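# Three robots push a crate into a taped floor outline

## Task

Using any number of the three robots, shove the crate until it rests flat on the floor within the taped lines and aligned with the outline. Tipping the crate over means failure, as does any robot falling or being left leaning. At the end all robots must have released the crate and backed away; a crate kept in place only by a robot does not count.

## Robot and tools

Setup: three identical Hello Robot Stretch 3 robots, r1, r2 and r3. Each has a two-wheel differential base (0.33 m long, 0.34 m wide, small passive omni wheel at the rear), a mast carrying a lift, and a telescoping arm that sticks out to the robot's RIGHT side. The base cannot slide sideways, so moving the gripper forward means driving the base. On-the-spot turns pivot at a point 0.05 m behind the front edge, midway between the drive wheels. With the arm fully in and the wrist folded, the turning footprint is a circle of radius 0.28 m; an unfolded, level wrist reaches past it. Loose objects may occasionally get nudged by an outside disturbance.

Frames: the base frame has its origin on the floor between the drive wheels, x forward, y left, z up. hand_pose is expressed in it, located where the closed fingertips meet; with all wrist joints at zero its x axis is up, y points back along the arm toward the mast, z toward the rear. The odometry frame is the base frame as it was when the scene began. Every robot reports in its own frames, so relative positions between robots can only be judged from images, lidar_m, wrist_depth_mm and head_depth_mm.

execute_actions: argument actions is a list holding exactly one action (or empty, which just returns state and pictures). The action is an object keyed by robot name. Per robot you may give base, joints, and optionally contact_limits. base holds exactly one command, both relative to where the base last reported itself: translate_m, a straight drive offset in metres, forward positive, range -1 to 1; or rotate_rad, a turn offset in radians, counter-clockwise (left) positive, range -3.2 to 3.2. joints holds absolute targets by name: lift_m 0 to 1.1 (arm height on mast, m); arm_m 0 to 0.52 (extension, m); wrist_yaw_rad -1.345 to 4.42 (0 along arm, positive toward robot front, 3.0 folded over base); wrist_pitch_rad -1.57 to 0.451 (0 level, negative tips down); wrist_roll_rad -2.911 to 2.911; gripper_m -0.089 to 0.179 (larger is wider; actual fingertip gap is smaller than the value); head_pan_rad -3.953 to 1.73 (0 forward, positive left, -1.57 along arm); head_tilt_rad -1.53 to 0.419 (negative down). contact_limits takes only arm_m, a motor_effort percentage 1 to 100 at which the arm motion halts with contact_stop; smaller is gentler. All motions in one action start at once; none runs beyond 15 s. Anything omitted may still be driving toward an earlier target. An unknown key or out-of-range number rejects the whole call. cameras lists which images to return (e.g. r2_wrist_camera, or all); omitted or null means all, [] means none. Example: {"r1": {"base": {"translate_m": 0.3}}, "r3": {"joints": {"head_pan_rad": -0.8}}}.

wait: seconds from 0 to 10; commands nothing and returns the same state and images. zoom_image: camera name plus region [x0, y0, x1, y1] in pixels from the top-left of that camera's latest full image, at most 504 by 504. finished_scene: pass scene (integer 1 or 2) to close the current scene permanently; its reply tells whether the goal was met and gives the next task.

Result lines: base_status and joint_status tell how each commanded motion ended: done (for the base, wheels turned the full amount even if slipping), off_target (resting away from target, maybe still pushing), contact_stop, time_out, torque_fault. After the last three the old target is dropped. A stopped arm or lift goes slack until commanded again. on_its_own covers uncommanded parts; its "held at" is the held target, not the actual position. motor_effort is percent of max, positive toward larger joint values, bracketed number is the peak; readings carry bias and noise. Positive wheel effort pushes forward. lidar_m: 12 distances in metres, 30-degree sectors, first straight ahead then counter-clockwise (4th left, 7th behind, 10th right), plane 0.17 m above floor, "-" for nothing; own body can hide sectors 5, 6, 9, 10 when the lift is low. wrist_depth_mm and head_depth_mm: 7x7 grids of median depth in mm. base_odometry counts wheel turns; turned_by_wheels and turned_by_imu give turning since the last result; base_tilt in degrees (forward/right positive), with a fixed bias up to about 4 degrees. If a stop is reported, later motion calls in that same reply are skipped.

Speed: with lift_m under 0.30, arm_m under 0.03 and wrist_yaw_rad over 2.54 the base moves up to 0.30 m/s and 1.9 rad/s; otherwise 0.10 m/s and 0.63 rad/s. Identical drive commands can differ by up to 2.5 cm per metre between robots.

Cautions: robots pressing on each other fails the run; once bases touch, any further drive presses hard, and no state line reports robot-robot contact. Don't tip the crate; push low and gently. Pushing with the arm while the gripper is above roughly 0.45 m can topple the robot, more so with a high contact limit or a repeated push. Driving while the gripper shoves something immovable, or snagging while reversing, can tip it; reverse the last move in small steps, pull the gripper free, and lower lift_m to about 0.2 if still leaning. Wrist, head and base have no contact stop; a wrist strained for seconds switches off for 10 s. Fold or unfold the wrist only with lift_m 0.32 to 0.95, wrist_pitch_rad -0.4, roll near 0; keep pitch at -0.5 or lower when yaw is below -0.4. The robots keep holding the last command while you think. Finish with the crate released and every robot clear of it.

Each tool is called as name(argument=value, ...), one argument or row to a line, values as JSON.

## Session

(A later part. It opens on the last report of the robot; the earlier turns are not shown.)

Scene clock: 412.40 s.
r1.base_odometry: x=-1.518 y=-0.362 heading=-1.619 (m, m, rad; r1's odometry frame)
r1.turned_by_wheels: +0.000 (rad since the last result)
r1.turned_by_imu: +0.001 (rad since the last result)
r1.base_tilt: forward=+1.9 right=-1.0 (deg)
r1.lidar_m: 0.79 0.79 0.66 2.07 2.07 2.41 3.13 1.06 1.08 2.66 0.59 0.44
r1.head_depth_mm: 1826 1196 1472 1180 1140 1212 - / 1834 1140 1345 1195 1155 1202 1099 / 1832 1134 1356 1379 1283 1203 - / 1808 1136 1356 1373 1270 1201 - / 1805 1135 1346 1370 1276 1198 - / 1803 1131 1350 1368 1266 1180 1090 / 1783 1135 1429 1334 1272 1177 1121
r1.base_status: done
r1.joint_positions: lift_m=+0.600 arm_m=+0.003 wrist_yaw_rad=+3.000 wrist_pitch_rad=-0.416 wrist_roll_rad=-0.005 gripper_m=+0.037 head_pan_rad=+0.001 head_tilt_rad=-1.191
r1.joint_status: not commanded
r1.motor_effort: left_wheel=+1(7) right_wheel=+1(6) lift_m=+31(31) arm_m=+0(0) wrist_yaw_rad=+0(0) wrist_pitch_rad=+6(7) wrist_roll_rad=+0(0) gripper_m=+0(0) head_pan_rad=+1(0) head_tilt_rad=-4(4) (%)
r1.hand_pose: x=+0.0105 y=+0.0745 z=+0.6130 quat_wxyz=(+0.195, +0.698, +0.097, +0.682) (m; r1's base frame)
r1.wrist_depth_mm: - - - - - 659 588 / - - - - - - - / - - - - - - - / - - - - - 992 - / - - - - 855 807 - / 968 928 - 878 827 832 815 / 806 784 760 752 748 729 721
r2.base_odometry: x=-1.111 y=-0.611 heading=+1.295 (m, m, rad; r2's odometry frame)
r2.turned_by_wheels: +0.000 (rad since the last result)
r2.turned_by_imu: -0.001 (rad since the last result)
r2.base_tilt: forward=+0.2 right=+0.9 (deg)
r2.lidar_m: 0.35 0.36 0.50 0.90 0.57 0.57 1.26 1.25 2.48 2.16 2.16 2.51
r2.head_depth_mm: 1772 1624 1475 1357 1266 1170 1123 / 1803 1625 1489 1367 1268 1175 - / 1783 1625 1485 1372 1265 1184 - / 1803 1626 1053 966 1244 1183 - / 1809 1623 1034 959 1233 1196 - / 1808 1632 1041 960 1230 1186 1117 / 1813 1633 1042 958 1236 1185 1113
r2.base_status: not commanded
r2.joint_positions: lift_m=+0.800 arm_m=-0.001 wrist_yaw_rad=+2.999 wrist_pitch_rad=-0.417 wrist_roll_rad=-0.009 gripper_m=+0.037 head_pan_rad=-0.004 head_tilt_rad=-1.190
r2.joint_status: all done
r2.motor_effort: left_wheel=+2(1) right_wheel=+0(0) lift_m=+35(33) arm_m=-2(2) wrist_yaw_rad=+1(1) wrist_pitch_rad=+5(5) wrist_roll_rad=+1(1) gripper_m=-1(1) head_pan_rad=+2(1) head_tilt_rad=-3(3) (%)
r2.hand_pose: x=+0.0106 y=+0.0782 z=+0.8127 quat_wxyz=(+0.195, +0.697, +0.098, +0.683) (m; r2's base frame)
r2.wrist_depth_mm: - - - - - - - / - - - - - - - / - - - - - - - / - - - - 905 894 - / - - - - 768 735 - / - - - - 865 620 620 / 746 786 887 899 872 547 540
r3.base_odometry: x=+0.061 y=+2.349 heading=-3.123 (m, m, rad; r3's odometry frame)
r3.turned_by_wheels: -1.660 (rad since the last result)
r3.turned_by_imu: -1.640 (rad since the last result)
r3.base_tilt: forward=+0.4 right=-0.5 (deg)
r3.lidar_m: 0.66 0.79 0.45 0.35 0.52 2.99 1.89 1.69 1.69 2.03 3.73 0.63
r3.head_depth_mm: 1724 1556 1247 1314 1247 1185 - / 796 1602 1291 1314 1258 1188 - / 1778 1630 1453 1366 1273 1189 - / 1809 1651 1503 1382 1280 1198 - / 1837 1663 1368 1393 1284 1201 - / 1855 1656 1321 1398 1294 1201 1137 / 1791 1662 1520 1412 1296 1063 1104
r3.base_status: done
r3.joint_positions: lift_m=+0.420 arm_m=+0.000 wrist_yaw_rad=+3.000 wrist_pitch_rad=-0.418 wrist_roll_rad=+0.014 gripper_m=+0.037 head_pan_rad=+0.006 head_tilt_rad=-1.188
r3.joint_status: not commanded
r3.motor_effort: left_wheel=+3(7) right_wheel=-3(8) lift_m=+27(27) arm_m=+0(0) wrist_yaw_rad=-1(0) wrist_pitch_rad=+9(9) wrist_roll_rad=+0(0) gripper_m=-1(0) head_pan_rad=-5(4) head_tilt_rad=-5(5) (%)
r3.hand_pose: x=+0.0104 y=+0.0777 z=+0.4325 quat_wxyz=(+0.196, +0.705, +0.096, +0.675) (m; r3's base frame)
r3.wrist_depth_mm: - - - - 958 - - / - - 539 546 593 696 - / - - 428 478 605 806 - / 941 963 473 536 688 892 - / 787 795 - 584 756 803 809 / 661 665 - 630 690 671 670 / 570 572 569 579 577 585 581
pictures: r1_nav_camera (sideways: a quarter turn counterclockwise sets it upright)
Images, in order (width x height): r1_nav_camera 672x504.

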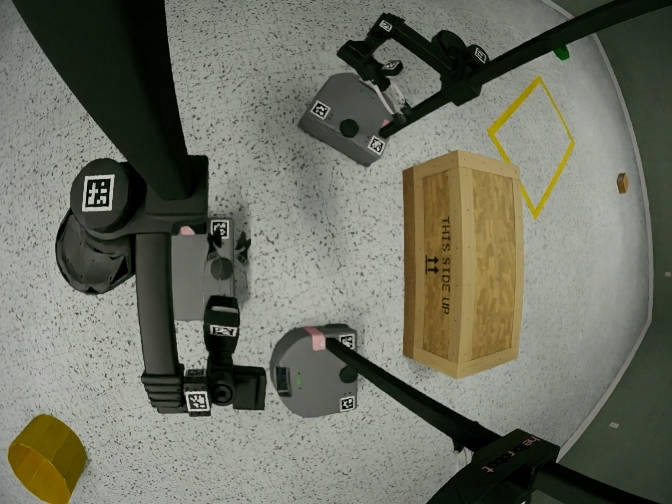

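execute_actions(
  actions=[
    {"r1":{"base":{"translate_m":-0.35},"joints":{"lift_m":0.28,"head_tilt_rad":-0.9}},"r2":{"base":{"rotate_rad":2.15},"joints":{"lift_m":0.28}},"r3":{"base":{"translate_m":0.3},"joints":{"lift_m":0.28}}},
  ],
  cameras=["r1_nav_camera"],
)

execute_actions(
  actions=[
    {"r2":{"base":{"translate_m":0.15}},"r3":{"base":{"rotate_rad":-1.06}}},
  ],
  cameras=["r1_nav_camera"],
)

execute_actions(
  actions=[
    {"r2":{"base":{"rotate_rad":1.06},"joints":{"head_pan_rad":-3.14}},"r3":{"joints":{"head_pan_rad":-3.14}}},
  ],
  cameras=["r1_head_camera","r2_head_camera","r3_head_camera"],
)

Scene clock: 423.60 s.
r1.base_odometry: x=-1.501 y=-0.013 heading=-1.619 (m, m, rad; r1's odometry frame)
r1.turned_by_wheels: +0.000 (rad since the last result)
r1.turned_by_imu: +0.001 (rad since the last result)
r1.base_tilt: forward=+1.8 right=-1.0 (deg)
r1.lidar_m: 1.14 0.68 2.29 1.99 1.99 2.30 2.82 2.82 0.83 2.76 2.76 0.85
r1.head_depth_mm: 3257 2454 1914 1380 1344 1247 1105 / 3136 2417 1413 1443 1393 1250 1112 / 3198 2448 1446 1619 1423 1246 1108 / 3201 2433 1454 1602 1411 1235 1104 / 3135 2427 1439 1602 1379 1235 1107 / 3230 2413 1396 1297 1254 1239 1101 / 2873 866 1075 1060 1174 1241 1099
r1.base_status: done
r1.joint_positions: lift_m=+0.280 arm_m=+0.003 wrist_yaw_rad=+3.000 wrist_pitch_rad=-0.416 wrist_roll_rad=-0.005 gripper_m=+0.037 head_pan_rad=+0.001 head_tilt_rad=-0.902
r1.joint_status: all done
r1.motor_effort: left_wheel=+0(14) right_wheel=+1(6) lift_m=+21(25) arm_m=+0(0) wrist_yaw_rad=+0(0) wrist_pitch_rad=+6(6) wrist_roll_rad=+0(0) gripper_m=-1(0) head_pan_rad=+0(0) head_tilt_rad=+0(19) (%)
r1.hand_pose: x=+0.0105 y=+0.0745 z=+0.2934 quat_wxyz=(+0.195, +0.698, +0.097, +0.682) (m; r1's base frame)
r1.wrist_depth_mm: - - - - - - - / - - - - - - - / - - - 991 921 916 623 / 826 779 762 756 722 719 605 / 646 643 - 593 623 559 539 / 532 526 - - 482 468 474 / 454 - - - 413 411 404
r2.base_odometry: x=-1.111 y=-0.611 heading=-2.838 (m, m, rad; r2's odometry frame)
r2.turned_by_wheels: +2.150 (rad since the last result)
r2.turned_by_imu: +2.131 (rad since the last result)
r2.base_tilt: forward=+0.2 right=+1.0 (deg)
r2.lidar_m: 2.59 0.86 1.25 1.26 2.42 2.17 2.17 2.59 0.35 0.37 0.53 0.64
r2.head_depth_mm: 1799 1548 1287 1208 1258 1176 1101 / 1789 1603 1262 1284 1263 1199 - / 1812 1636 1489 1372 1275 1184 - / 1803 1638 1500 1368 1281 1181 - / 1797 1632 1492 1379 1276 1197 - / 1816 1634 1459 1372 1271 1187 1126 / 1827 1611 1324 1374 1274 1183 1110
r2.base_status: done
r2.joint_positions: lift_m=+0.280 arm_m=-0.001 wrist_yaw_rad=+2.999 wrist_pitch_rad=-0.417 wrist_roll_rad=-0.009 gripper_m=+0.037 head_pan_rad=-0.004 head_tilt_rad=-1.190
r2.joint_status: all done
r2.motor_effort: left_wheel=-1(5) right_wheel=+3(7) lift_m=+26(28) arm_m=-2(2) wrist_yaw_rad=+1(1) wrist_pitch_rad=+5(5) wrist_roll_rad=+1(0) gripper_m=+1(0) head_pan_rad=+1(2) head_tilt_rad=-4(3) (%)
r2.hand_pose: x=+0.0106 y=+0.0782 z=+0.2931 quat_wxyz=(+0.195, +0.697, +0.098, +0.683) (m; r2's base frame)
r2.wrist_depth_mm: - - - - - - - / - - - - - - 753 / 814 804 825 829 837 820 651 / 637 647 660 663 664 678 676 / 531 536 - 562 556 546 553 / 455 483 - - 447 468 472 / - - - - 403 405 405
r3.base_odometry: x=-0.239 y=+2.344 heading=-3.122 (m, m, rad; r3's odometry frame)
r3.turned_by_wheels: +0.000 (rad since the last result)
r3.turned_by_imu: -0.002 (rad since the last result)
r3.base_tilt: forward=+0.4 right=-0.6 (deg)
r3.lidar_m: 3.17 0.64 0.63 0.48 0.47 0.49 2.15 1.91 1.92 2.30 0.72 0.69
r3.head_depth_mm: 1664 1605 1476 1341 1256 1173 1098 / 1797 1617 1474 1360 1263 1188 - / 1793 1627 1485 1369 1269 1197 - / 1824 1642 1505 1386 1277 1198 - / 1826 1664 1513 1392 1289 1202 - / 1858 1675 1526 1306 1293 1203 1139 / 1869 1687 1294 1223 1293 1209 1124
r3.base_status: done
r3.joint_positions: lift_m=+0.280 arm_m=+0.000 wrist_yaw_rad=+3.000 wrist_pitch_rad=-0.418 wrist_roll_rad=+0.014 gripper_m=+0.037 head_pan_rad=+0.006 head_tilt_rad=-1.188
r3.joint_status: all done
r3.motor_effort: left_wheel=+2(12) right_wheel=-2(8) lift_m=+21(24) arm_m=+0(0) wrist_yaw_rad=+0(1) wrist_pitch_rad=+9(9) wrist_roll_rad=+0(0) gripper_m=+1(1) head_pan_rad=-3(4) head_tilt_rad=-5(5) (%)
r3.hand_pose: x=+0.0104 y=+0.0777 z=+0.2928 quat_wxyz=(+0.196, +0.705, +0.096, +0.675) (m; r3's base frame)
r3.wrist_depth_mm: 364 - 470 548 666 - 507 / 388 - 510 597 734 - - / 409 448 558 645 818 640 589 / 436 477 610 696 741 619 563 / 473 523 - 595 619 597 577 / 496 496 - 514 522 504 505 / 443 - - - 434 436 439
pictures: r1_nav_camera (sideways: a quarter turn counterclockwise sets it upright)
Images, in order (width x height): r1_nav_camera 672x504.

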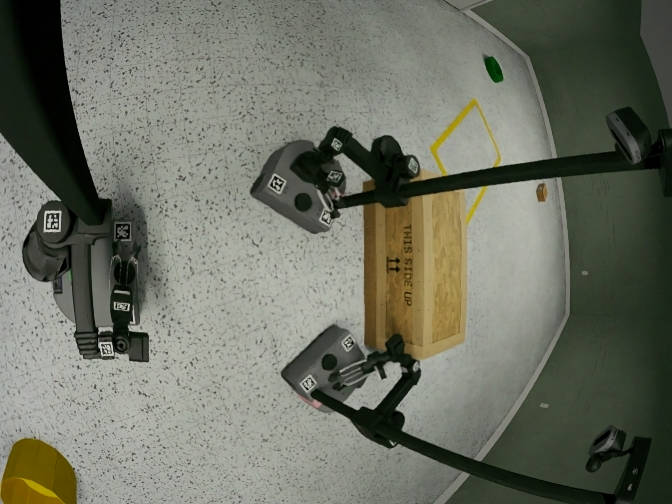

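Scene clock: 425.67 s.
r1.base_odometry: x=-1.501 y=-0.013 heading=-1.619 (m, m, rad; r1's odometry frame)
r1.turned_by_wheels: +0.000 (rad since the last result)
r1.turned_by_imu: +0.000 (rad since the last result)
r1.base_tilt: forward=+1.9 right=-1.0 (deg)
r1.lidar_m: 0.74 0.68 2.30 1.98 1.99 2.31 2.82 2.82 0.83 2.76 2.75 0.73
r1.head_depth_mm: 3183 2448 1973 1082 1329 1243 1111 / 3186 2430 1414 1374 1271 1244 1106 / 3227 2450 1459 1590 1387 1236 1103 / 3158 2432 1453 1613 1411 1241 1106 / 3182 2425 1404 1344 1327 1240 1107 / 647 1517 1385 1366 1305 1235 1106 / 3163 2393 1888 1076 1323 1242 1100
r1.base_status: not commanded
r1.joint_positions: lift_m=+0.280 arm_m=+0.003 wrist_yaw_rad=+3.000 wrist_pitch_rad=-0.416 wrist_roll_rad=-0.005 gripper_m=+0.037 head_pan_rad=+0.001 head_tilt_rad=-0.902
r1.joint_status: not commanded
r1.motor_effort: left_wheel=+0(0) right_wheel=+0(0) lift_m=+21(21) arm_m=+0(0) wrist_yaw_rad=+1(1) wrist_pitch_rad=+7(7) wrist_roll_rad=+0(0) gripper_m=+0(0) head_pan_rad=+0(0) head_tilt_rad=+0(0) (%)
r1.hand_pose: x=+0.0105 y=+0.0745 z=+0.2934 quat_wxyz=(+0.195, +0.698, +0.097, +0.682) (m; r1's base frame)
r1.wrist_depth_mm: - - - - - - - / - - - - - - - / - - - 994 961 909 860 / 821 806 770 741 710 704 643 / 642 628 - 599 599 570 547 / 535 523 - - 476 484 471 / 452 - - - 416 412 403
r2.base_odometry: x=-1.254 y=-0.656 heading=-2.838 (m, m, rad; r2's odometry frame)
r2.turned_by_wheels: +0.000 (rad since the last result)
r2.turned_by_imu: +0.001 (rad since the last result)
r2.base_tilt: forward=+0.3 right=+1.0 (deg)
r2.lidar_m: 2.45 0.73 1.26 1.22 2.58 2.30 2.31 0.44 0.43 0.46 0.65 0.40
r2.head_depth_mm: 1802 1621 1439 1000 1105 1175 1101 / 1794 1610 1482 1336 1146 1190 - / 1794 1609 1491 1367 1257 1187 - / 1792 1640 1499 1381 1272 1187 - / 1807 1628 1490 1373 1279 1201 - / 1826 1642 1493 1373 1274 1185 1129 / 1816 1651 1277 1314 1276 1194 1108
r2.base_status: done
r2.joint_positions: lift_m=+0.280 arm_m=-0.001 wrist_yaw_rad=+2.999 wrist_pitch_rad=-0.417 wrist_roll_rad=-0.009 gripper_m=+0.037 head_pan_rad=-0.004 head_tilt_rad=-1.190
r2.joint_status: not commanded
r2.motor_effort: left_wheel=-2(9) right_wheel=+3(11) lift_m=+26(26) arm_m=-2(2) wrist_yaw_rad=+1(1) wrist_pitch_rad=+5(5) wrist_roll_rad=+1(1) gripper_m=+1(1) head_pan_rad=+2(2) head_tilt_rad=-4(3) (%)
r2.hand_pose: x=+0.0106 y=+0.0782 z=+0.2930 quat_wxyz=(+0.195, +0.697, +0.098, +0.683) (m; r2's base frame)
r2.wrist_depth_mm: - - - - - - - / - - - - - - 754 / 806 787 835 840 866 654 592 / 648 644 659 659 662 669 625 / 540 537 - 551 556 546 556 / 451 487 - - 449 468 472 / - - - - 403 403 409
r3.base_odometry: x=-0.239 y=+2.344 heading=+2.101 (m, m, rad; r3's odometry frame)
r3.turned_by_wheels: -1.060 (rad since the last result)
r3.turned_by_imu: -1.043 (rad since the last result)
r3.base_tilt: forward=+0.4 right=-0.6 (deg)
r3.lidar_m: 0.73 0.69 3.17 0.51 0.63 0.48 0.47 0.49 2.15 1.91 1.92 2.29
r3.head_depth_mm: 1760 1607 1466 1340 1252 1175 1101 / 1780 1613 1477 1360 1261 1195 - / 1796 1626 1489 1374 1266 1197 - / 1823 1597 1334 1364 1277 1206 - / 1063 1017 1308 1374 1284 1204 - / 1854 1634 1299 1389 1292 1208 1137 / 1864 1644 1497 1409 1310 1211 1115
r3.base_status: done
r3.joint_positions: lift_m=+0.280 arm_m=+0.000 wrist_yaw_rad=+3.000 wrist_pitch_rad=-0.418 wrist_roll_rad=+0.014 gripper_m=+0.037 head_pan_rad=+0.006 head_tilt_rad=-1.188
r3.joint_status: not commanded
r3.motor_effort: left_wheel=+2(10) right_wheel=-3(10) lift_m=+22(21) arm_m=+0(0) wrist_yaw_rad=-1(0) wrist_pitch_rad=+9(9) wrist_roll_rad=+0(0) gripper_m=+0(1) head_pan_rad=-3(4) head_tilt_rad=-5(5) (%)
r3.hand_pose: x=+0.0104 y=+0.0777 z=+0.2928 quat_wxyz=(+0.196, +0.705, +0.096, +0.675) (m; r3's base frame)
r3.wrist_depth_mm: 611 - - - - - - / 623 - - - - - - / 625 902 581 643 954 963 957 / 617 719 587 667 730 732 738 / 566 591 - 600 617 598 600 / 497 500 - 516 521 502 510 / 442 - - - 434 439 439
pictures: r1_nav_camera (sideways: a quarter turn counterclockwise sets it upright)
Images, in order (width x height): r1_nav_camera 672x504.

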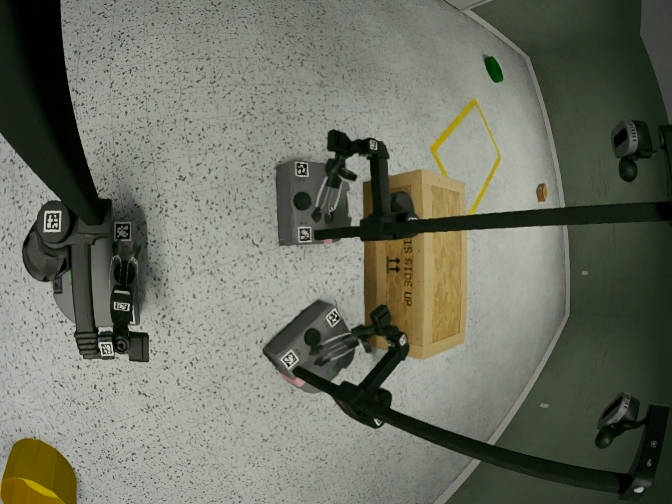

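Scene clock: 427.60 s.
r1.base_odometry: x=-1.501 y=-0.013 heading=-1.619 (m, m, rad; r1's odometry frame)
r1.turned_by_wheels: +0.000 (rad since the last result)
r1.turned_by_imu: +0.000 (rad since the last result)
r1.base_tilt: forward=+1.9 right=-1.0 (deg)
r1.lidar_m: 0.74 0.68 2.29 1.99 1.99 2.31 2.82 2.82 0.83 2.75 2.76 0.73
r1.head_depth_mm: 3206 2421 1108 1265 1398 1247 1109 / 3175 2426 1412 1338 1341 1249 1108 / 3202 2429 1446 1114 1329 1231 1107 / 3171 2424 1448 1602 1419 1236 1106 / 3168 2428 1393 1343 1335 1238 1106 / 647 1525 1396 1372 1314 1238 1104 / 3196 2393 1900 1079 1324 1242 1103
r1.base_status: not commanded
r1.joint_positions: lift_m=+0.280 arm_m=+0.003 wrist_yaw_rad=+3.000 wrist_pitch_rad=-0.416 wrist_roll_rad=-0.005 gripper_m=+0.037 head_pan_rad=+0.001 head_tilt_rad=-0.902
r1.joint_status: not commanded
r1.motor_effort: left_wheel=+0(0) right_wheel=+1(0) lift_m=+21(20) arm_m=+0(0) wrist_yaw_rad=+0(1) wrist_pitch_rad=+7(7) wrist_roll_rad=+0(0) gripper_m=-1(0) head_pan_rad=+0(0) head_tilt_rad=+0(0) (%)
r1.hand_pose: x=+0.0105 y=+0.0745 z=+0.2934 quat_wxyz=(+0.195, +0.698, +0.097, +0.682) (m; r1's base frame)
r1.wrist_depth_mm: - - - - - - - / - - - - - - - / - - - - 956 913 856 / 857 804 769 738 718 700 653 / 648 629 - 593 607 567 557 / 527 516 - - 479 473 471 / 460 - - - 418 410 405
r2.base_odometry: x=-1.254 y=-0.656 heading=-1.778 (m, m, rad; r2's odometry frame)
r2.turned_by_wheels: +1.060 (rad since the last result)
r2.turned_by_imu: +1.047 (rad since the last result)
r2.base_tilt: forward=+0.2 right=+0.9 (deg)
r2.lidar_m: 1.25 1.22 2.58 2.30 2.31 0.44 0.43 0.46 0.66 0.40 2.45 0.73
r2.head_depth_mm: 1794 1623 1475 1365 1265 1157 1096 / 1798 1625 1448 1339 1284 - 1104 / 1799 1622 1034 990 - - 1094 / 1801 1629 1035 1011 1290 - 1099 / 1831 1633 1035 1031 1274 - 1103 / 1811 1644 1040 1049 1278 1181 1093 / 1827 1631 1044 1072 1271 1144 1099
r2.base_status: done
r2.joint_positions: lift_m=+0.280 arm_m=-0.001 wrist_yaw_rad=+2.999 wrist_pitch_rad=-0.417 wrist_roll_rad=-0.009 gripper_m=+0.037 head_pan_rad=-3.133 head_tilt_rad=-1.190
r2.joint_status: all done
r2.motor_effort: left_wheel=-1(9) right_wheel=+3(10) lift_m=+26(26) arm_m=-2(2) wrist_yaw_rad=+1(2) wrist_pitch_rad=+5(5) wrist_roll_rad=+1(1) gripper_m=+0(0) head_pan_rad=-5(49) head_tilt_rad=-4(4) (%)
r2.hand_pose: x=+0.0106 y=+0.0782 z=+0.2930 quat_wxyz=(+0.195, +0.697, +0.098, +0.683) (m; r2's base frame)
r2.wrist_depth_mm: - - - - - - - / - - - - - - - / 806 795 826 858 844 849 862 / 645 652 653 650 665 666 668 / 529 545 - 546 558 557 558 / 454 485 - - 451 468 469 / - - - - 403 405 409
r3.base_odometry: x=-0.239 y=+2.344 heading=+2.101 (m, m, rad; r3's odometry frame)
r3.turned_by_wheels: +0.000 (rad since the last result)
r3.turned_by_imu: +0.000 (rad since the last result)
r3.base_tilt: forward=+0.4 right=-0.6 (deg)
r3.lidar_m: 0.73 0.69 3.19 0.51 0.63 0.48 0.47 0.49 2.15 1.91 1.91 2.29
r3.head_depth_mm: 1769 1607 1020 1106 1260 1143 1093 / 1802 1627 1025 1121 - - 1095 / 1807 1634 1038 1132 - - 1101 / 1819 1643 1045 1148 1298 - 1108 / 1831 1671 1497 1378 1289 - 1113 / 1862 1679 1540 1400 1299 1204 1128 / 1871 1692 1542 1420 1305 1212 1132
r3.base_status: not commanded
r3.joint_positions: lift_m=+0.280 arm_m=+0.000 wrist_yaw_rad=+3.000 wrist_pitch_rad=-0.418 wrist_roll_rad=+0.014 gripper_m=+0.037 head_pan_rad=-3.133 head_tilt_rad=-1.188
r3.joint_status: all done
r3.motor_effort: left_wheel=+2(2) right_wheel=-3(3) lift_m=+21(21) arm_m=+0(0) wrist_yaw_rad=+1(1) wrist_pitch_rad=+9(9) wrist_roll_rad=+0(0) gripper_m=+0(0) head_pan_rad=-3(57) head_tilt_rad=-5(6) (%)
r3.hand_pose: x=+0.0104 y=+0.0777 z=+0.2928 quat_wxyz=(+0.196, +0.705, +0.096, +0.675) (m; r3's base frame)
r3.wrist_depth_mm: 619 - 632 - - - - / 634 - - - - - - / 623 927 580 894 943 967 970 / 617 698 496 668 733 736 742 / 566 586 - 578 621 604 607 / 498 493 - 518 520 504 507 / 440 - - - 432 436 433
pictures: r1_head_camera (sideways: a quarter turn clockwise sets it upright), r2_head_camera (sideways: a quarter turn clockwise sets it upright), r3_head_camera (sideways: a quarter turn clockwise sets it upright)
Images, in order (width x height): r1_head_camera 896x504, r2_head_camera 896x504, r3_head_camera 896x504.

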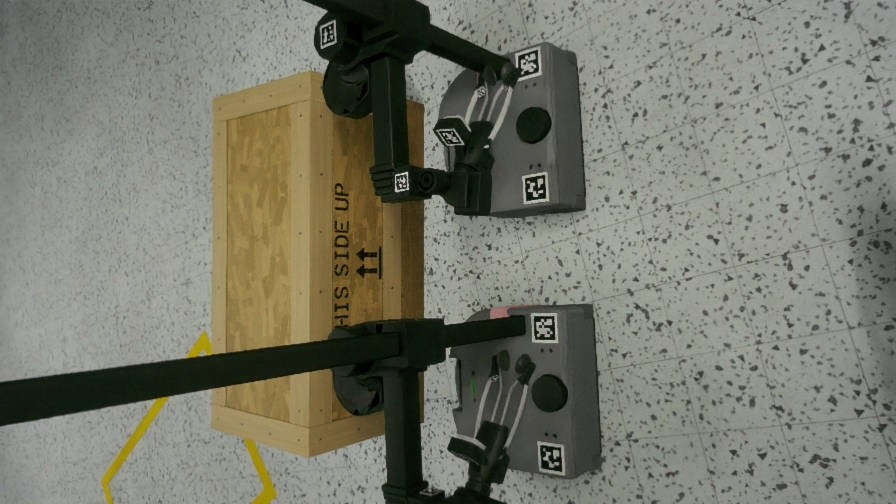

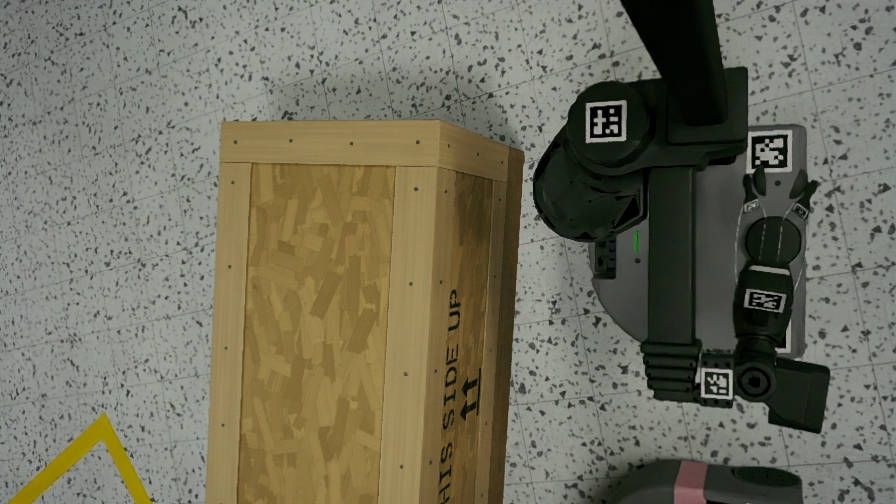

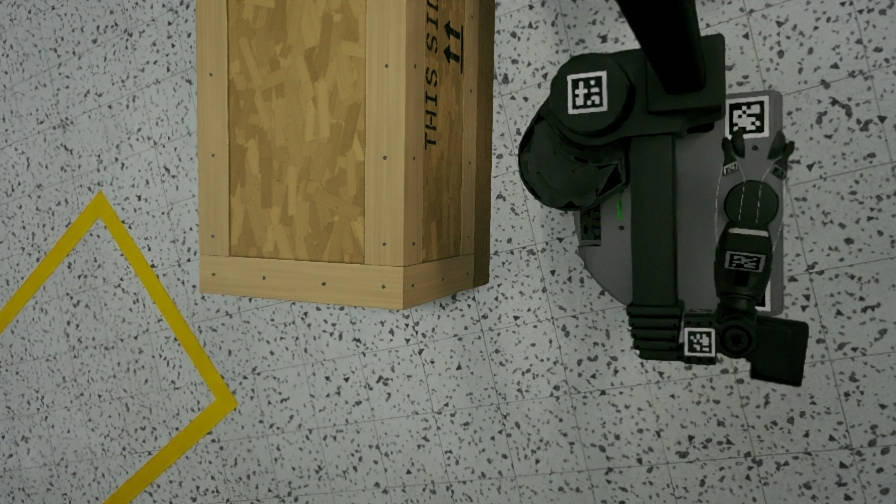

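execute_actions(
  actions=[
    {"r2":{"base":{"translate_m":-0.13},"joints":{"lift_m":0.45}},"r3":{"base":{"translate_m":-0.17},"joints":{"lift_m":0.45}}},
  ],
  cameras=["r1_head_camera"],
)

execute_actions(
  actions=[
    {"r2":{"base":{"translate_m":-0.12}},"r3":{"base":{"translate_m":-0.12}}},
  ],
  cameras=["r1_head_camera","r2_head_camera","r3_head_camera"],
)

Scene clock: 437.60 s.
r1.base_odometry: x=-1.501 y=-0.013 heading=-1.619 (m, m, rad; r1's odometry frame)
r1.turned_by_wheels: +0.000 (rad since the last result)
r1.turned_by_imu: +0.000 (rad since the last result)
r1.base_tilt: forward=+1.9 right=-1.0 (deg)
r1.lidar_m: 0.91 0.84 2.30 1.99 1.98 2.30 2.82 2.82 0.83 2.76 2.76 0.84
r1.head_depth_mm: 3263 1130 1160 1626 1413 1247 1112 / 3167 2453 1156 1392 1414 1238 1117 / 3177 2434 1059 1443 1402 1238 1109 / 3163 2415 1460 1606 1412 1233 1106 / 3181 2348 1448 1410 1407 1241 1104 / 2835 1109 1396 1409 1412 1246 1101 / 3179 2407 1098 1594 1406 1233 1102
r1.base_status: not commanded
r1.joint_positions: lift_m=+0.280 arm_m=+0.003 wrist_yaw_rad=+3.000 wrist_pitch_rad=-0.416 wrist_roll_rad=-0.005 gripper_m=+0.037 head_pan_rad=+0.001 head_tilt_rad=-0.902
r1.joint_status: not commanded
r1.motor_effort: left_wheel=-1(1) right_wheel=+1(1) lift_m=+21(20) arm_m=+0(0) wrist_yaw_rad=+0(0) wrist_pitch_rad=+7(7) wrist_roll_rad=+0(0) gripper_m=+0(1) head_pan_rad=+0(0) head_tilt_rad=+0(1) (%)
r1.hand_pose: x=+0.0105 y=+0.0745 z=+0.2934 quat_wxyz=(+0.195, +0.698, +0.097, +0.682) (m; r1's base frame)
r1.wrist_depth_mm: - - - - - - - / - - - - - - - / - - - 989 972 887 865 / 830 812 782 750 746 692 670 / 652 627 - 596 614 552 559 / 543 516 - - 475 479 467 / 455 - - - 417 412 407
r2.base_odometry: x=-1.227 y=-0.529 heading=-1.778 (m, m, rad; r2's odometry frame)
r2.turned_by_wheels: +0.000 (rad since the last result)
r2.turned_by_imu: -0.002 (rad since the last result)
r2.base_tilt: forward=+0.2 right=+0.9 (deg)
r2.lidar_m: 1.36 1.34 2.56 2.27 2.29 0.31 0.30 0.32 0.41 0.40 2.48 0.85
r2.head_depth_mm: 1794 1621 1478 1361 1271 - 1097 / 1791 1633 1469 1329 - - 1102 / 1806 1613 1032 963 - - 1093 / 1803 1621 1039 953 1041 - 1095 / 1808 1630 1037 957 1119 - 1096 / 1803 1640 1043 957 1159 - 1098 / 1810 1645 1043 960 1167 1075 1103
r2.base_status: done
r2.joint_positions: lift_m=+0.450 arm_m=-0.001 wrist_yaw_rad=+2.999 wrist_pitch_rad=-0.417 wrist_roll_rad=-0.009 gripper_m=+0.037 head_pan_rad=-3.133 head_tilt_rad=-1.190
r2.joint_status: all done
r2.motor_effort: left_wheel=-1(11) right_wheel=+2(9) lift_m=+37(41) arm_m=-2(3) wrist_yaw_rad=+1(1) wrist_pitch_rad=+5(5) wrist_roll_rad=+1(1) gripper_m=+0(0) head_pan_rad=-4(4) head_tilt_rad=-4(4) (%)
r2.hand_pose: x=+0.0106 y=+0.0782 z=+0.4626 quat_wxyz=(+0.195, +0.697, +0.098, +0.683) (m; r2's base frame)
r2.wrist_depth_mm: - - - - - - - / - - - - - - - / - - - - - - - / 896 917 934 939 931 946 937 / 745 758 - 773 795 781 791 / 650 648 - 644 630 656 663 / 554 563 579 581 569 567 577
r3.base_odometry: x=-0.153 y=+2.197 heading=+2.101 (m, m, rad; r3's odometry frame)
r3.turned_by_wheels: +0.000 (rad since the last result)
r3.turned_by_imu: +0.000 (rad since the last result)
r3.base_tilt: forward=+0.4 right=-0.6 (deg)
r3.lidar_m: 0.85 0.85 3.13 0.51 0.40 0.31 0.30 0.31 2.19 1.95 1.95 2.33
r3.head_depth_mm: 1770 1611 1016 943 - 1140 1088 / 1791 1628 1028 954 - - 1089 / 1798 1631 1036 964 - - 1096 / 1815 1655 1044 961 1105 - 1102 / 1834 1660 1513 1374 1295 - 1116 / 1865 1683 1531 1408 1308 1211 1108 / 1876 1692 1545 1416 1307 1211 1136
r3.base_status: done
r3.joint_positions: lift_m=+0.450 arm_m=+0.000 wrist_yaw_rad=+3.000 wrist_pitch_rad=-0.418 wrist_roll_rad=+0.014 gripper_m=+0.037 head_pan_rad=-3.133 head_tilt_rad=-1.188
r3.joint_status: all done
r3.motor_effort: left_wheel=+3(12) right_wheel=-3(12) lift_m=+29(29) arm_m=-1(1) wrist_yaw_rad=+0(0) wrist_pitch_rad=+9(9) wrist_roll_rad=+0(0) gripper_m=+0(0) head_pan_rad=-5(4) head_tilt_rad=-5(4) (%)
r3.hand_pose: x=+0.0104 y=+0.0777 z=+0.4625 quat_wxyz=(+0.196, +0.705, +0.096, +0.675) (m; r3's base frame)
r3.wrist_depth_mm: - - - - - - - / 634 - - - - - - / 449 507 - - - - - / 394 519 742 931 - - - / 392 555 - 636 862 853 850 / 393 583 - 652 733 700 713 / 388 532 596 615 616 610 608
pictures: r1_head_camera (sideways: a quarter turn clockwise sets it upright)
Images, in order (width x height): r1_head_camera 896x504.

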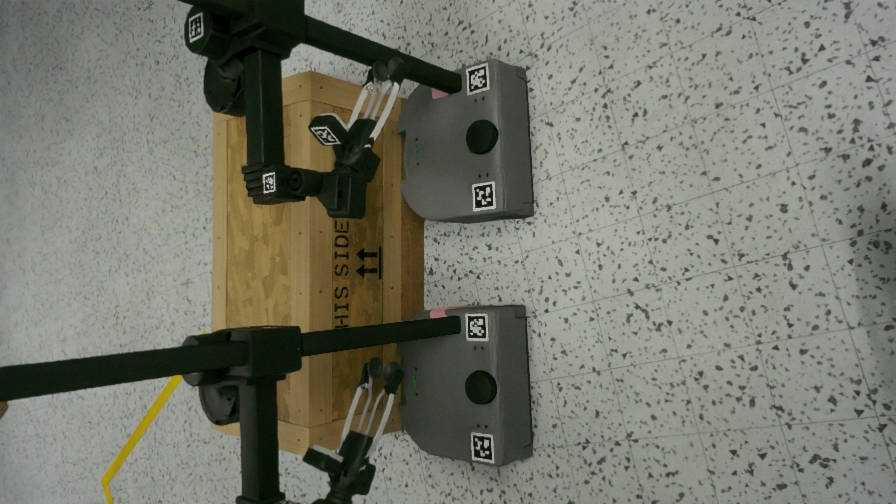

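Scene clock: 440.47 s.
r1.base_odometry: x=-1.501 y=-0.013 heading=-1.619 (m, m, rad; r1's odometry frame)
r1.turned_by_wheels: +0.000 (rad since the last result)
r1.turned_by_imu: +0.000 (rad since the last result)
r1.base_tilt: forward=+1.9 right=-0.9 (deg)
r1.lidar_m: 0.93 0.96 2.29 1.98 1.98 2.31 2.82 2.81 0.83 2.76 2.76 0.91
r1.head_depth_mm: 3252 1059 1876 1650 1420 1253 1110 / 3218 1169 1461 1451 1409 1240 1108 / 3191 2450 1103 1470 1413 1240 1106 / 3208 2471 1486 1604 1407 1246 1104 / 3184 1579 1486 1524 1411 1235 1106 / 2930 1110 1486 1496 1408 1233 1107 / 3113 2428 1802 1561 1413 1231 1103
r1.base_status: not commanded
r1.joint_positions: lift_m=+0.280 arm_m=+0.003 wrist_yaw_rad=+3.000 wrist_pitch_rad=-0.416 wrist_roll_rad=-0.005 gripper_m=+0.037 head_pan_rad=+0.001 head_tilt_rad=-0.902
r1.joint_status: not commanded
r1.motor_effort: left_wheel=-1(0) right_wheel=+0(1) lift_m=+21(20) arm_m=+0(0) wrist_yaw_rad=+0(0) wrist_pitch_rad=+7(6) wrist_roll_rad=+0(0) gripper_m=+0(0) head_pan_rad=+1(0) head_tilt_rad=+0(1) (%)
r1.hand_pose: x=+0.0105 y=+0.0745 z=+0.2934 quat_wxyz=(+0.195, +0.698, +0.097, +0.682) (m; r1's base frame)
r1.wrist_depth_mm: - - - - - - - / - - - - - - - / - - - 997 948 896 870 / 826 774 745 751 710 697 666 / 646 646 - 601 600 569 550 / 525 519 - - 472 478 463 / 455 - - - 422 416 404
r2.base_odometry: x=-1.203 y=-0.412 heading=-1.779 (m, m, rad; r2's odometry frame)
r2.turned_by_wheels: -0.001 (rad since the last result)
r2.turned_by_imu: +0.058 (rad since the last result)
r2.base_tilt: forward=+0.2 right=+1.0 (deg)
r2.lidar_m: 1.41 1.41 2.47 2.27 2.29 0.28 0.27 0.31 0.42 0.52 2.51 0.91
r2.head_depth_mm: 1800 1619 1479 1352 1285 - 1100 / 1797 1622 1443 973 - - 1100 / 1790 1630 1031 963 - - 1096 / 1807 1644 1034 959 976 - 1092 / 1801 1629 1039 957 1133 - 1100 / 1817 1642 1041 955 1250 - 1093 / 1809 1650 1045 973 1128 1122 1098
r2.base_status: translate_m off_target (by the wheels' count: -0.1196 of -0.1200)
r2.joint_positions: lift_m=+0.450 arm_m=-0.001 wrist_yaw_rad=+3.000 wrist_pitch_rad=-0.417 wrist_roll_rad=-0.009 gripper_m=+0.037 head_pan_rad=-3.134 head_tilt_rad=-1.191
r2.joint_status: not commanded
r2.on_its_own: left_wheel is at rest, and its effort (-63) is outside its rest range (-18 to +18); right_wheel is at rest, and its effort (-46) is outside its rest range (-18 to +18)
r2.motor_effort: left_wheel=-63(84) right_wheel=-46(62) lift_m=+36(38) arm_m=-3(2) wrist_yaw_rad=+0(0) wrist_pitch_rad=+5(5) wrist_roll_rad=+1(1) gripper_m=+0(0) head_pan_rad=-4(4) head_tilt_rad=-3(4) (%)
r2.hand_pose: x=+0.0104 y=+0.0782 z=+0.4626 quat_wxyz=(+0.195, +0.697, +0.098, +0.683) (m; r2's base frame)
r2.wrist_depth_mm: - - - - - - - / - - - - - - - / - - - - - - - / 907 925 912 944 925 929 949 / 757 761 - 764 789 776 772 / 638 650 - 642 633 658 670 / 338 568 577 578 566 572 574
r3.base_odometry: x=-0.093 y=+2.094 heading=+2.101 (m, m, rad; r3's odometry frame)
r3.turned_by_wheels: +0.000 (rad since the last result)
r3.turned_by_imu: +0.041 (rad since the last result)
r3.base_tilt: forward=+0.4 right=-0.6 (deg)
r3.lidar_m: 0.96 1.70 3.06 0.52 0.34 0.28 0.28 0.30 2.17 1.96 1.98 2.43
r3.head_depth_mm: 1764 1599 1017 940 - 1141 1092 / 1785 1622 1026 955 - - 1094 / 1800 1622 1034 963 - - 1100 / 1813 1637 1054 959 1069 - 1112 / 1842 1662 1521 1392 1299 - 1117 / 1847 1689 1530 1401 1307 1212 1111 / 1883 1695 1542 1411 1310 1216 1135
r3.base_status: translate_m off_target (by the wheels' count: -0.1197 of -0.1200)
r3.joint_positions: lift_m=+0.450 arm_m=+0.000 wrist_yaw_rad=+3.000 wrist_pitch_rad=-0.418 wrist_roll_rad=+0.014 gripper_m=+0.037 head_pan_rad=-3.134 head_tilt_rad=-1.189
r3.joint_status: not commanded
r3.on_its_own: left_wheel is at rest, and its effort (-32) is outside its rest range (-18 to +18); right_wheel is at rest, and its effort (-53) is outside its rest range (-18 to +18)
r3.motor_effort: left_wheel=-32(77) right_wheel=-53(78) lift_m=+27(29) arm_m=-1(1) wrist_yaw_rad=+0(0) wrist_pitch_rad=+9(9) wrist_roll_rad=+0(0) gripper_m=+1(0) head_pan_rad=-3(5) head_tilt_rad=-5(5) (%)
r3.hand_pose: x=+0.0103 y=+0.0777 z=+0.4625 quat_wxyz=(+0.196, +0.705, +0.096, +0.675) (m; r3's base frame)
r3.wrist_depth_mm: - - - 622 - - - / 634 - - - - - - / 442 438 - - - - - / 354 410 744 737 - - - / 335 441 - 610 855 841 839 / 338 476 - 636 732 712 718 / 340 446 600 609 616 612 609
pictures: r1_head_camera (sideways: a quarter turn clockwise sets it upright), r2_head_camera (sideways: a quarter turn clockwise sets it upright), r3_head_camera (sideways: a quarter turn clockwise sets it upright)
Images, in order (width x height): r1_head_camera 896x504, r2_head_camera 896x504, r3_head_camera 896x504.

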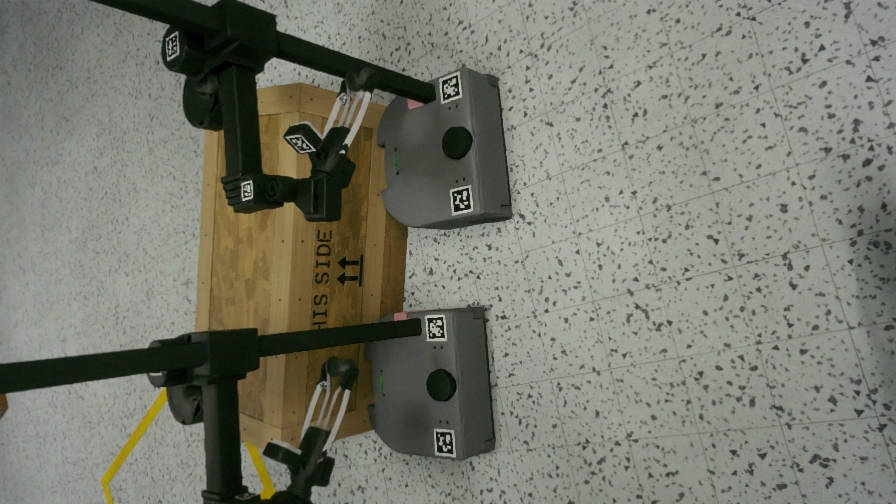

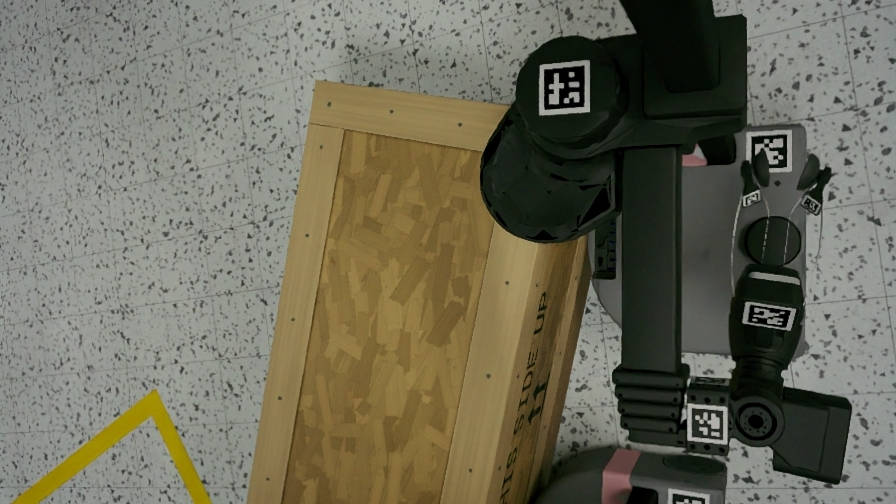

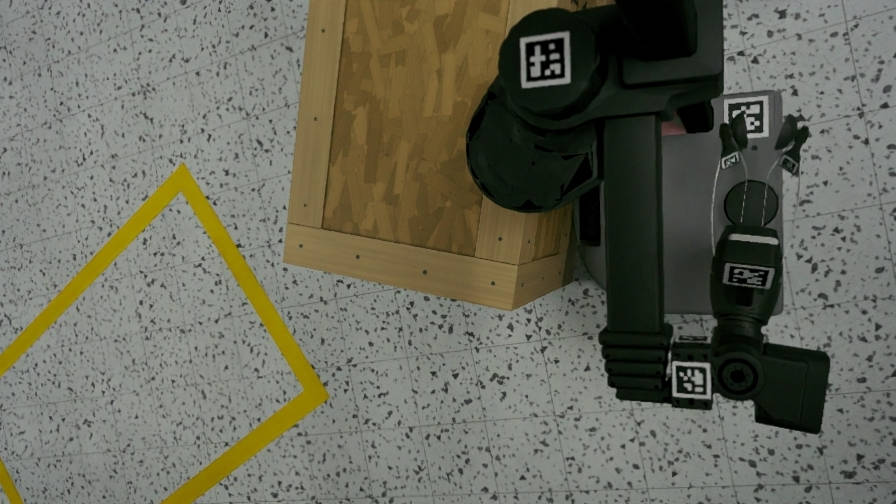

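execute_actions(
  actions=[
    {"r2":{"base":{"rotate_rad":-0.13}},"r3":{"base":{"rotate_rad":-0.06}},"r1":{"base":{"translate_m":0.1}}},
  ],
  cameras=[],
)

execute_actions(
  actions=[
    {"r2":{"base":{"translate_m":-0.12}}},
  ],
  cameras=["r1_head_camera","r2_head_camera","r3_head_camera"],
)

Scene clock: 455.10 s.
r1.base_odometry: x=-1.506 y=-0.112 heading=-1.619 (m, m, rad; r1's odometry frame)
r1.turned_by_wheels: +0.000 (rad since the last result)
r1.turned_by_imu: +0.000 (rad since the last result)
r1.base_tilt: forward=+1.9 right=-1.0 (deg)
r1.lidar_m: 0.92 0.86 2.32 2.01 2.01 2.32 2.92 0.93 0.89 2.73 2.74 0.81
r1.head_depth_mm: 3251 2453 1079 1601 1422 1240 1113 / 3221 2445 1376 1407 1390 1244 1105 / 3158 2457 1017 1460 1386 1243 1106 / 3247 2434 1453 1613 1414 1232 1103 / 3152 2428 1397 1489 1408 1239 1106 / 2842 1071 1392 1432 1401 1235 1098 / 3124 2428 1113 1597 1409 1236 1102
r1.base_status: done
r1.joint_positions: lift_m=+0.280 arm_m=+0.003 wrist_yaw_rad=+3.000 wrist_pitch_rad=-0.416 wrist_roll_rad=-0.005 gripper_m=+0.037 head_pan_rad=+0.001 head_tilt_rad=-0.901
r1.joint_status: not commanded
r1.motor_effort: left_wheel=+0(12) right_wheel=+1(8) lift_m=+21(21) arm_m=+0(0) wrist_yaw_rad=-1(0) wrist_pitch_rad=+7(7) wrist_roll_rad=+0(0) gripper_m=+0(0) head_pan_rad=+0(0) head_tilt_rad=+0(0) (%)
r1.hand_pose: x=+0.0105 y=+0.0745 z=+0.2934 quat_wxyz=(+0.195, +0.698, +0.097, +0.682) (m; r1's base frame)
r1.wrist_depth_mm: - - - - - - - / - - - - - - - / - - - 999 950 907 849 / 807 816 777 751 745 706 662 / 646 644 - 596 597 560 547 / 533 518 - - 475 484 464 / 460 - - - 414 409 408
r2.base_odometry: x=-1.203 y=-0.412 heading=-1.908 (m, m, rad; r2's odometry frame)
r2.turned_by_wheels: -0.129 (rad since the last result)
r2.turned_by_imu: -0.118 (rad since the last result)
r2.base_tilt: forward=+0.3 right=+1.0 (deg)
r2.lidar_m: 1.50 1.41 2.62 2.26 2.27 0.28 0.28 0.29 0.41 0.41 2.48 0.81
r2.head_depth_mm: 1796 1624 1486 1366 1269 - 1107 / 1787 1619 1483 1345 - - 1101 / 1808 1636 1035 961 - - 1090 / 1807 1612 1034 955 953 - 1101 / 1802 1645 1041 956 1041 - 1095 / 1818 1643 1046 960 1088 - 1092 / 1818 1628 1042 960 1120 1100 1101
r2.base_status: rotate_rad off_target (by the wheels' count: -0.1291 of -0.1300)
r2.joint_positions: lift_m=+0.450 arm_m=-0.001 wrist_yaw_rad=+3.000 wrist_pitch_rad=-0.417 wrist_roll_rad=-0.009 gripper_m=+0.037 head_pan_rad=-3.134 head_tilt_rad=-1.191
r2.joint_status: not commanded
r2.on_its_own: right_wheel is at rest, and its effort (-43) is outside its rest range (-18 to +18)
r2.motor_effort: left_wheel=-2(49) right_wheel=-43(57) lift_m=+35(35) arm_m=-2(3) wrist_yaw_rad=+0(0) wrist_pitch_rad=+5(5) wrist_roll_rad=+1(1) gripper_m=+0(0) head_pan_rad=-3(3) head_tilt_rad=-3(4) (%)
r2.hand_pose: x=+0.0104 y=+0.0782 z=+0.4626 quat_wxyz=(+0.195, +0.697, +0.098, +0.683) (m; r2's base frame)
r2.wrist_depth_mm: - - - - - - - / - - - - - - - / - - - - - - - / 915 921 925 935 915 929 939 / 739 753 - 763 777 778 781 / 639 652 - 652 632 653 664 / 562 559 575 575 572 568 569
r3.base_odometry: x=-0.093 y=+2.094 heading=+2.042 (m, m, rad; r3's odometry frame)
r3.turned_by_wheels: -0.059 (rad since the last result)
r3.turned_by_imu: -0.054 (rad since the last result)
r3.base_tilt: forward=+0.4 right=-0.6 (deg)
r3.lidar_m: 0.86 0.86 3.14 0.52 0.35 0.28 0.28 0.30 2.22 1.97 1.97 2.34
r3.head_depth_mm: 1768 1607 1017 941 - 1137 1100 / 1780 1628 1025 956 - - 1093 / 1802 1633 1032 968 - - 1100 / 1825 1649 1039 960 1049 - 1110 / 1840 1654 1513 1375 1287 - 1109 / 1853 1679 1534 1401 1302 1220 1112 / 1874 1686 1549 1416 1309 1217 1134
r3.base_status: rotate_rad off_target (by the wheels' count: -0.0589 of -0.0600)
r3.joint_positions: lift_m=+0.450 arm_m=+0.000 wrist_yaw_rad=+3.000 wrist_pitch_rad=-0.418 wrist_roll_rad=+0.014 gripper_m=+0.037 head_pan_rad=-3.134 head_tilt_rad=-1.189
r3.joint_status: not commanded
r3.on_its_own: right_wheel is at rest, and its effort (-60) is outside its rest range (-18 to +18)
r3.motor_effort: left_wheel=+4(16) right_wheel=-60(64) lift_m=+27(27) arm_m=+0(0) wrist_yaw_rad=+0(1) wrist_pitch_rad=+9(9) wrist_roll_rad=+0(0) gripper_m=+0(1) head_pan_rad=-4(3) head_tilt_rad=-5(4) (%)
r3.hand_pose: x=+0.0103 y=+0.0777 z=+0.4625 quat_wxyz=(+0.196, +0.705, +0.096, +0.675) (m; r3's base frame)
r3.wrist_depth_mm: - - - 623 - - - / 622 - - - - - - / 447 444 - - - - - / 357 439 745 789 - - - / 341 471 - 611 854 849 829 / 344 499 - 647 729 708 698 / 342 467 596 615 614 611 616
pictures: none
No camera images: the call's "cameras" was empty. Leave "cameras" out to get every camera's image.

Scene clock: 457.23 s.
r1.base_odometry: x=-1.506 y=-0.112 heading=-1.619 (m, m, rad; r1's odometry frame)
r1.turned_by_wheels: +0.000 (rad since the last result)
r1.turned_by_imu: +0.000 (rad since the last result)
r1.base_tilt: forward=+1.9 right=-1.0 (deg)
r1.lidar_m: 0.92 0.86 2.32 2.01 2.01 2.34 2.91 0.93 0.89 2.73 2.73 0.82
r1.head_depth_mm: 3203 2441 1080 1617 1415 1246 1113 / 3203 2460 1375 1391 1387 1235 1110 / 3229 2445 1009 1424 1382 1244 1106 / 3142 2439 1453 1599 1414 1234 1103 / 3162 2411 1405 1460 1414 1237 1105 / 2816 1072 1393 1424 1411 1231 1102 / 3141 2413 1119 1588 1407 1231 1104
r1.base_status: not commanded
r1.joint_positions: lift_m=+0.280 arm_m=+0.003 wrist_yaw_rad=+3.000 wrist_pitch_rad=-0.416 wrist_roll_rad=-0.005 gripper_m=+0.037 head_pan_rad=+0.001 head_tilt_rad=-0.901
r1.joint_status: not commanded
r1.motor_effort: left_wheel=+0(0) right_wheel=+0(1) lift_m=+21(21) arm_m=+0(0) wrist_yaw_rad=+0(0) wrist_pitch_rad=+6(7) wrist_roll_rad=+0(0) gripper_m=-1(1) head_pan_rad=+0(1) head_tilt_rad=+0(0) (%)
r1.hand_pose: x=+0.0105 y=+0.0745 z=+0.2934 quat_wxyz=(+0.195, +0.698, +0.097, +0.682) (m; r1's base frame)
r1.wrist_depth_mm: - - - - - - - / - - - - - - - / - - - 984 939 940 894 / 820 795 741 760 735 689 676 / 654 626 - 595 607 570 563 / 537 531 - - 475 474 467 / 451 - - - 415 411 402
r2.base_odometry: x=-1.163 y=-0.299 heading=-1.908 (m, m, rad; r2's odometry frame)
r2.turned_by_wheels: -0.001 (rad since the last result)
r2.turned_by_imu: +0.023 (rad since the last result)
r2.base_tilt: forward=+0.2 right=+0.9 (deg)
r2.lidar_m: 1.44 1.41 2.57 2.26 2.26 0.28 0.28 0.30 0.42 0.43 2.49 0.81
r2.head_depth_mm: 1792 1616 1477 1355 1273 - 1099 / 1797 1625 1482 1353 - - 1099 / 1806 1629 1034 962 - - 1094 / 1799 1627 1036 956 955 - 1098 / 1803 1620 1044 957 1057 - 1099 / 1811 1636 1045 962 1119 - 1091 / 1810 1640 1041 958 1143 1156 1099
r2.base_status: translate_m off_target (by the wheels' count: -0.1196 of -0.1200)
r2.joint_positions: lift_m=+0.450 arm_m=-0.001 wrist_yaw_rad=+3.000 wrist_pitch_rad=-0.417 wrist_roll_rad=-0.009 gripper_m=+0.037 head_pan_rad=-3.134 head_tilt_rad=-1.191
r2.joint_status: not commanded
r2.on_its_own: left_wheel is at rest, and its effort (-73) is outside its rest range (-18 to +18); right_wheel is at rest, and its effort (-54) is outside its rest range (-18 to +18)
r2.motor_effort: left_wheel=-73(74) right_wheel=-54(55) lift_m=+35(36) arm_m=-2(2) wrist_yaw_rad=+0(1) wrist_pitch_rad=+5(5) wrist_roll_rad=+1(1) gripper_m=+0(0) head_pan_rad=-2(3) head_tilt_rad=-4(4) (%)
r2.hand_pose: x=+0.0104 y=+0.0782 z=+0.4626 quat_wxyz=(+0.195, +0.697, +0.098, +0.683) (m; r2's base frame)
r2.wrist_depth_mm: - - - - - - - / - - - - - - - / - - - - - - - / 884 904 927 922 948 944 960 / 758 756 - 755 767 772 796 / 641 643 - 653 630 659 650 / 560 562 572 580 565 575 570
r3.base_odometry: x=-0.093 y=+2.094 heading=+2.042 (m, m, rad; r3's odometry frame)
r3.turned_by_wheels: +0.000 (rad since the last result)
r3.turned_by_imu: +0.000 (rad since the last result)
r3.base_tilt: forward=+0.4 right=-0.5 (deg)
r3.lidar_m: 0.86 0.86 3.12 0.52 0.35 0.28 0.28 0.30 2.22 1.96 1.97 2.34
r3.head_depth_mm: 1765 1592 1017 939 - 1139 1096 / 1799 1627 1023 956 - - 1092 / 1816 1627 1038 967 - - 1103 / 1830 1645 1044 961 1046 - 1107 / 1840 1670 1519 1376 1287 - 1114 / 1854 1665 1529 1408 1303 1214 1109 / 1883 1694 1533 1408 1306 1207 1134
r3.base_status: not commanded
r3.joint_positions: lift_m=+0.450 arm_m=+0.000 wrist_yaw_rad=+3.000 wrist_pitch_rad=-0.418 wrist_roll_rad=+0.014 gripper_m=+0.037 head_pan_rad=-3.134 head_tilt_rad=-1.189
r3.joint_status: not commanded
r3.on_its_own: right_wheel is at rest, and its effort (-60) is outside its rest range (-18 to +18)
r3.motor_effort: left_wheel=+4(3) right_wheel=-60(60) lift_m=+27(27) arm_m=-1(0) wrist_yaw_rad=-1(0) wrist_pitch_rad=+9(9) wrist_roll_rad=+0(0) gripper_m=-1(1) head_pan_rad=-4(5) head_tilt_rad=-4(4) (%)
r3.hand_pose: x=+0.0103 y=+0.0777 z=+0.4625 quat_wxyz=(+0.196, +0.705, +0.096, +0.675) (m; r3's base frame)
r3.wrist_depth_mm: - - - 622 - - - / 624 - - - - - - / 443 440 - - - - - / 360 437 746 787 - - - / 338 465 - 609 853 842 832 / 343 500 - 665 726 711 710 / 343 469 602 611 618 610 612
pictures: r1_head_camera (sideways: a quarter turn clockwise sets it upright), r2_head_camera (sideways: a quarter turn clockwise sets it upright), r3_head_camera (sideways: a quarter turn clockwise sets it upright)
Images, in order (width x height): r1_head_camera 896x504, r2_head_camera 896x504, r3_head_camera 896x504.

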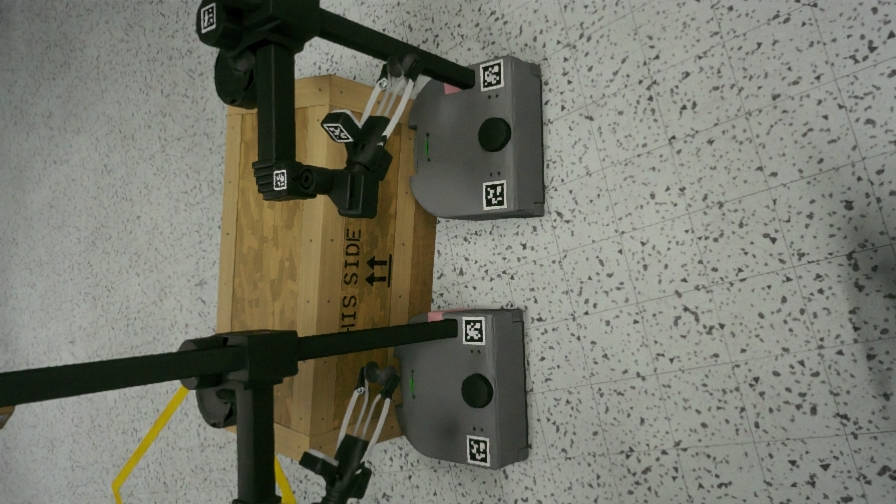

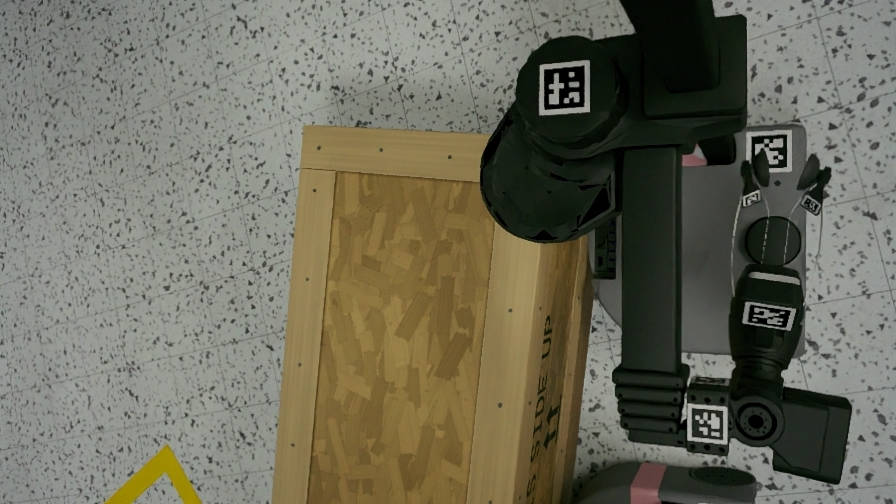

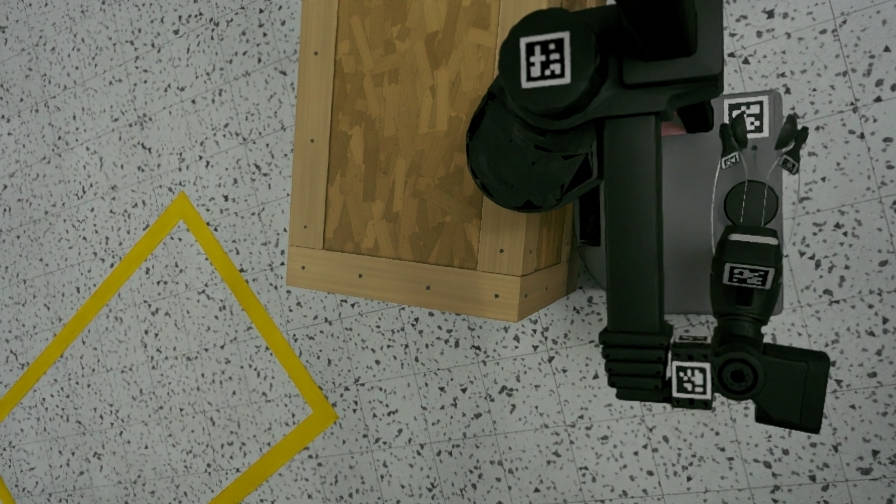

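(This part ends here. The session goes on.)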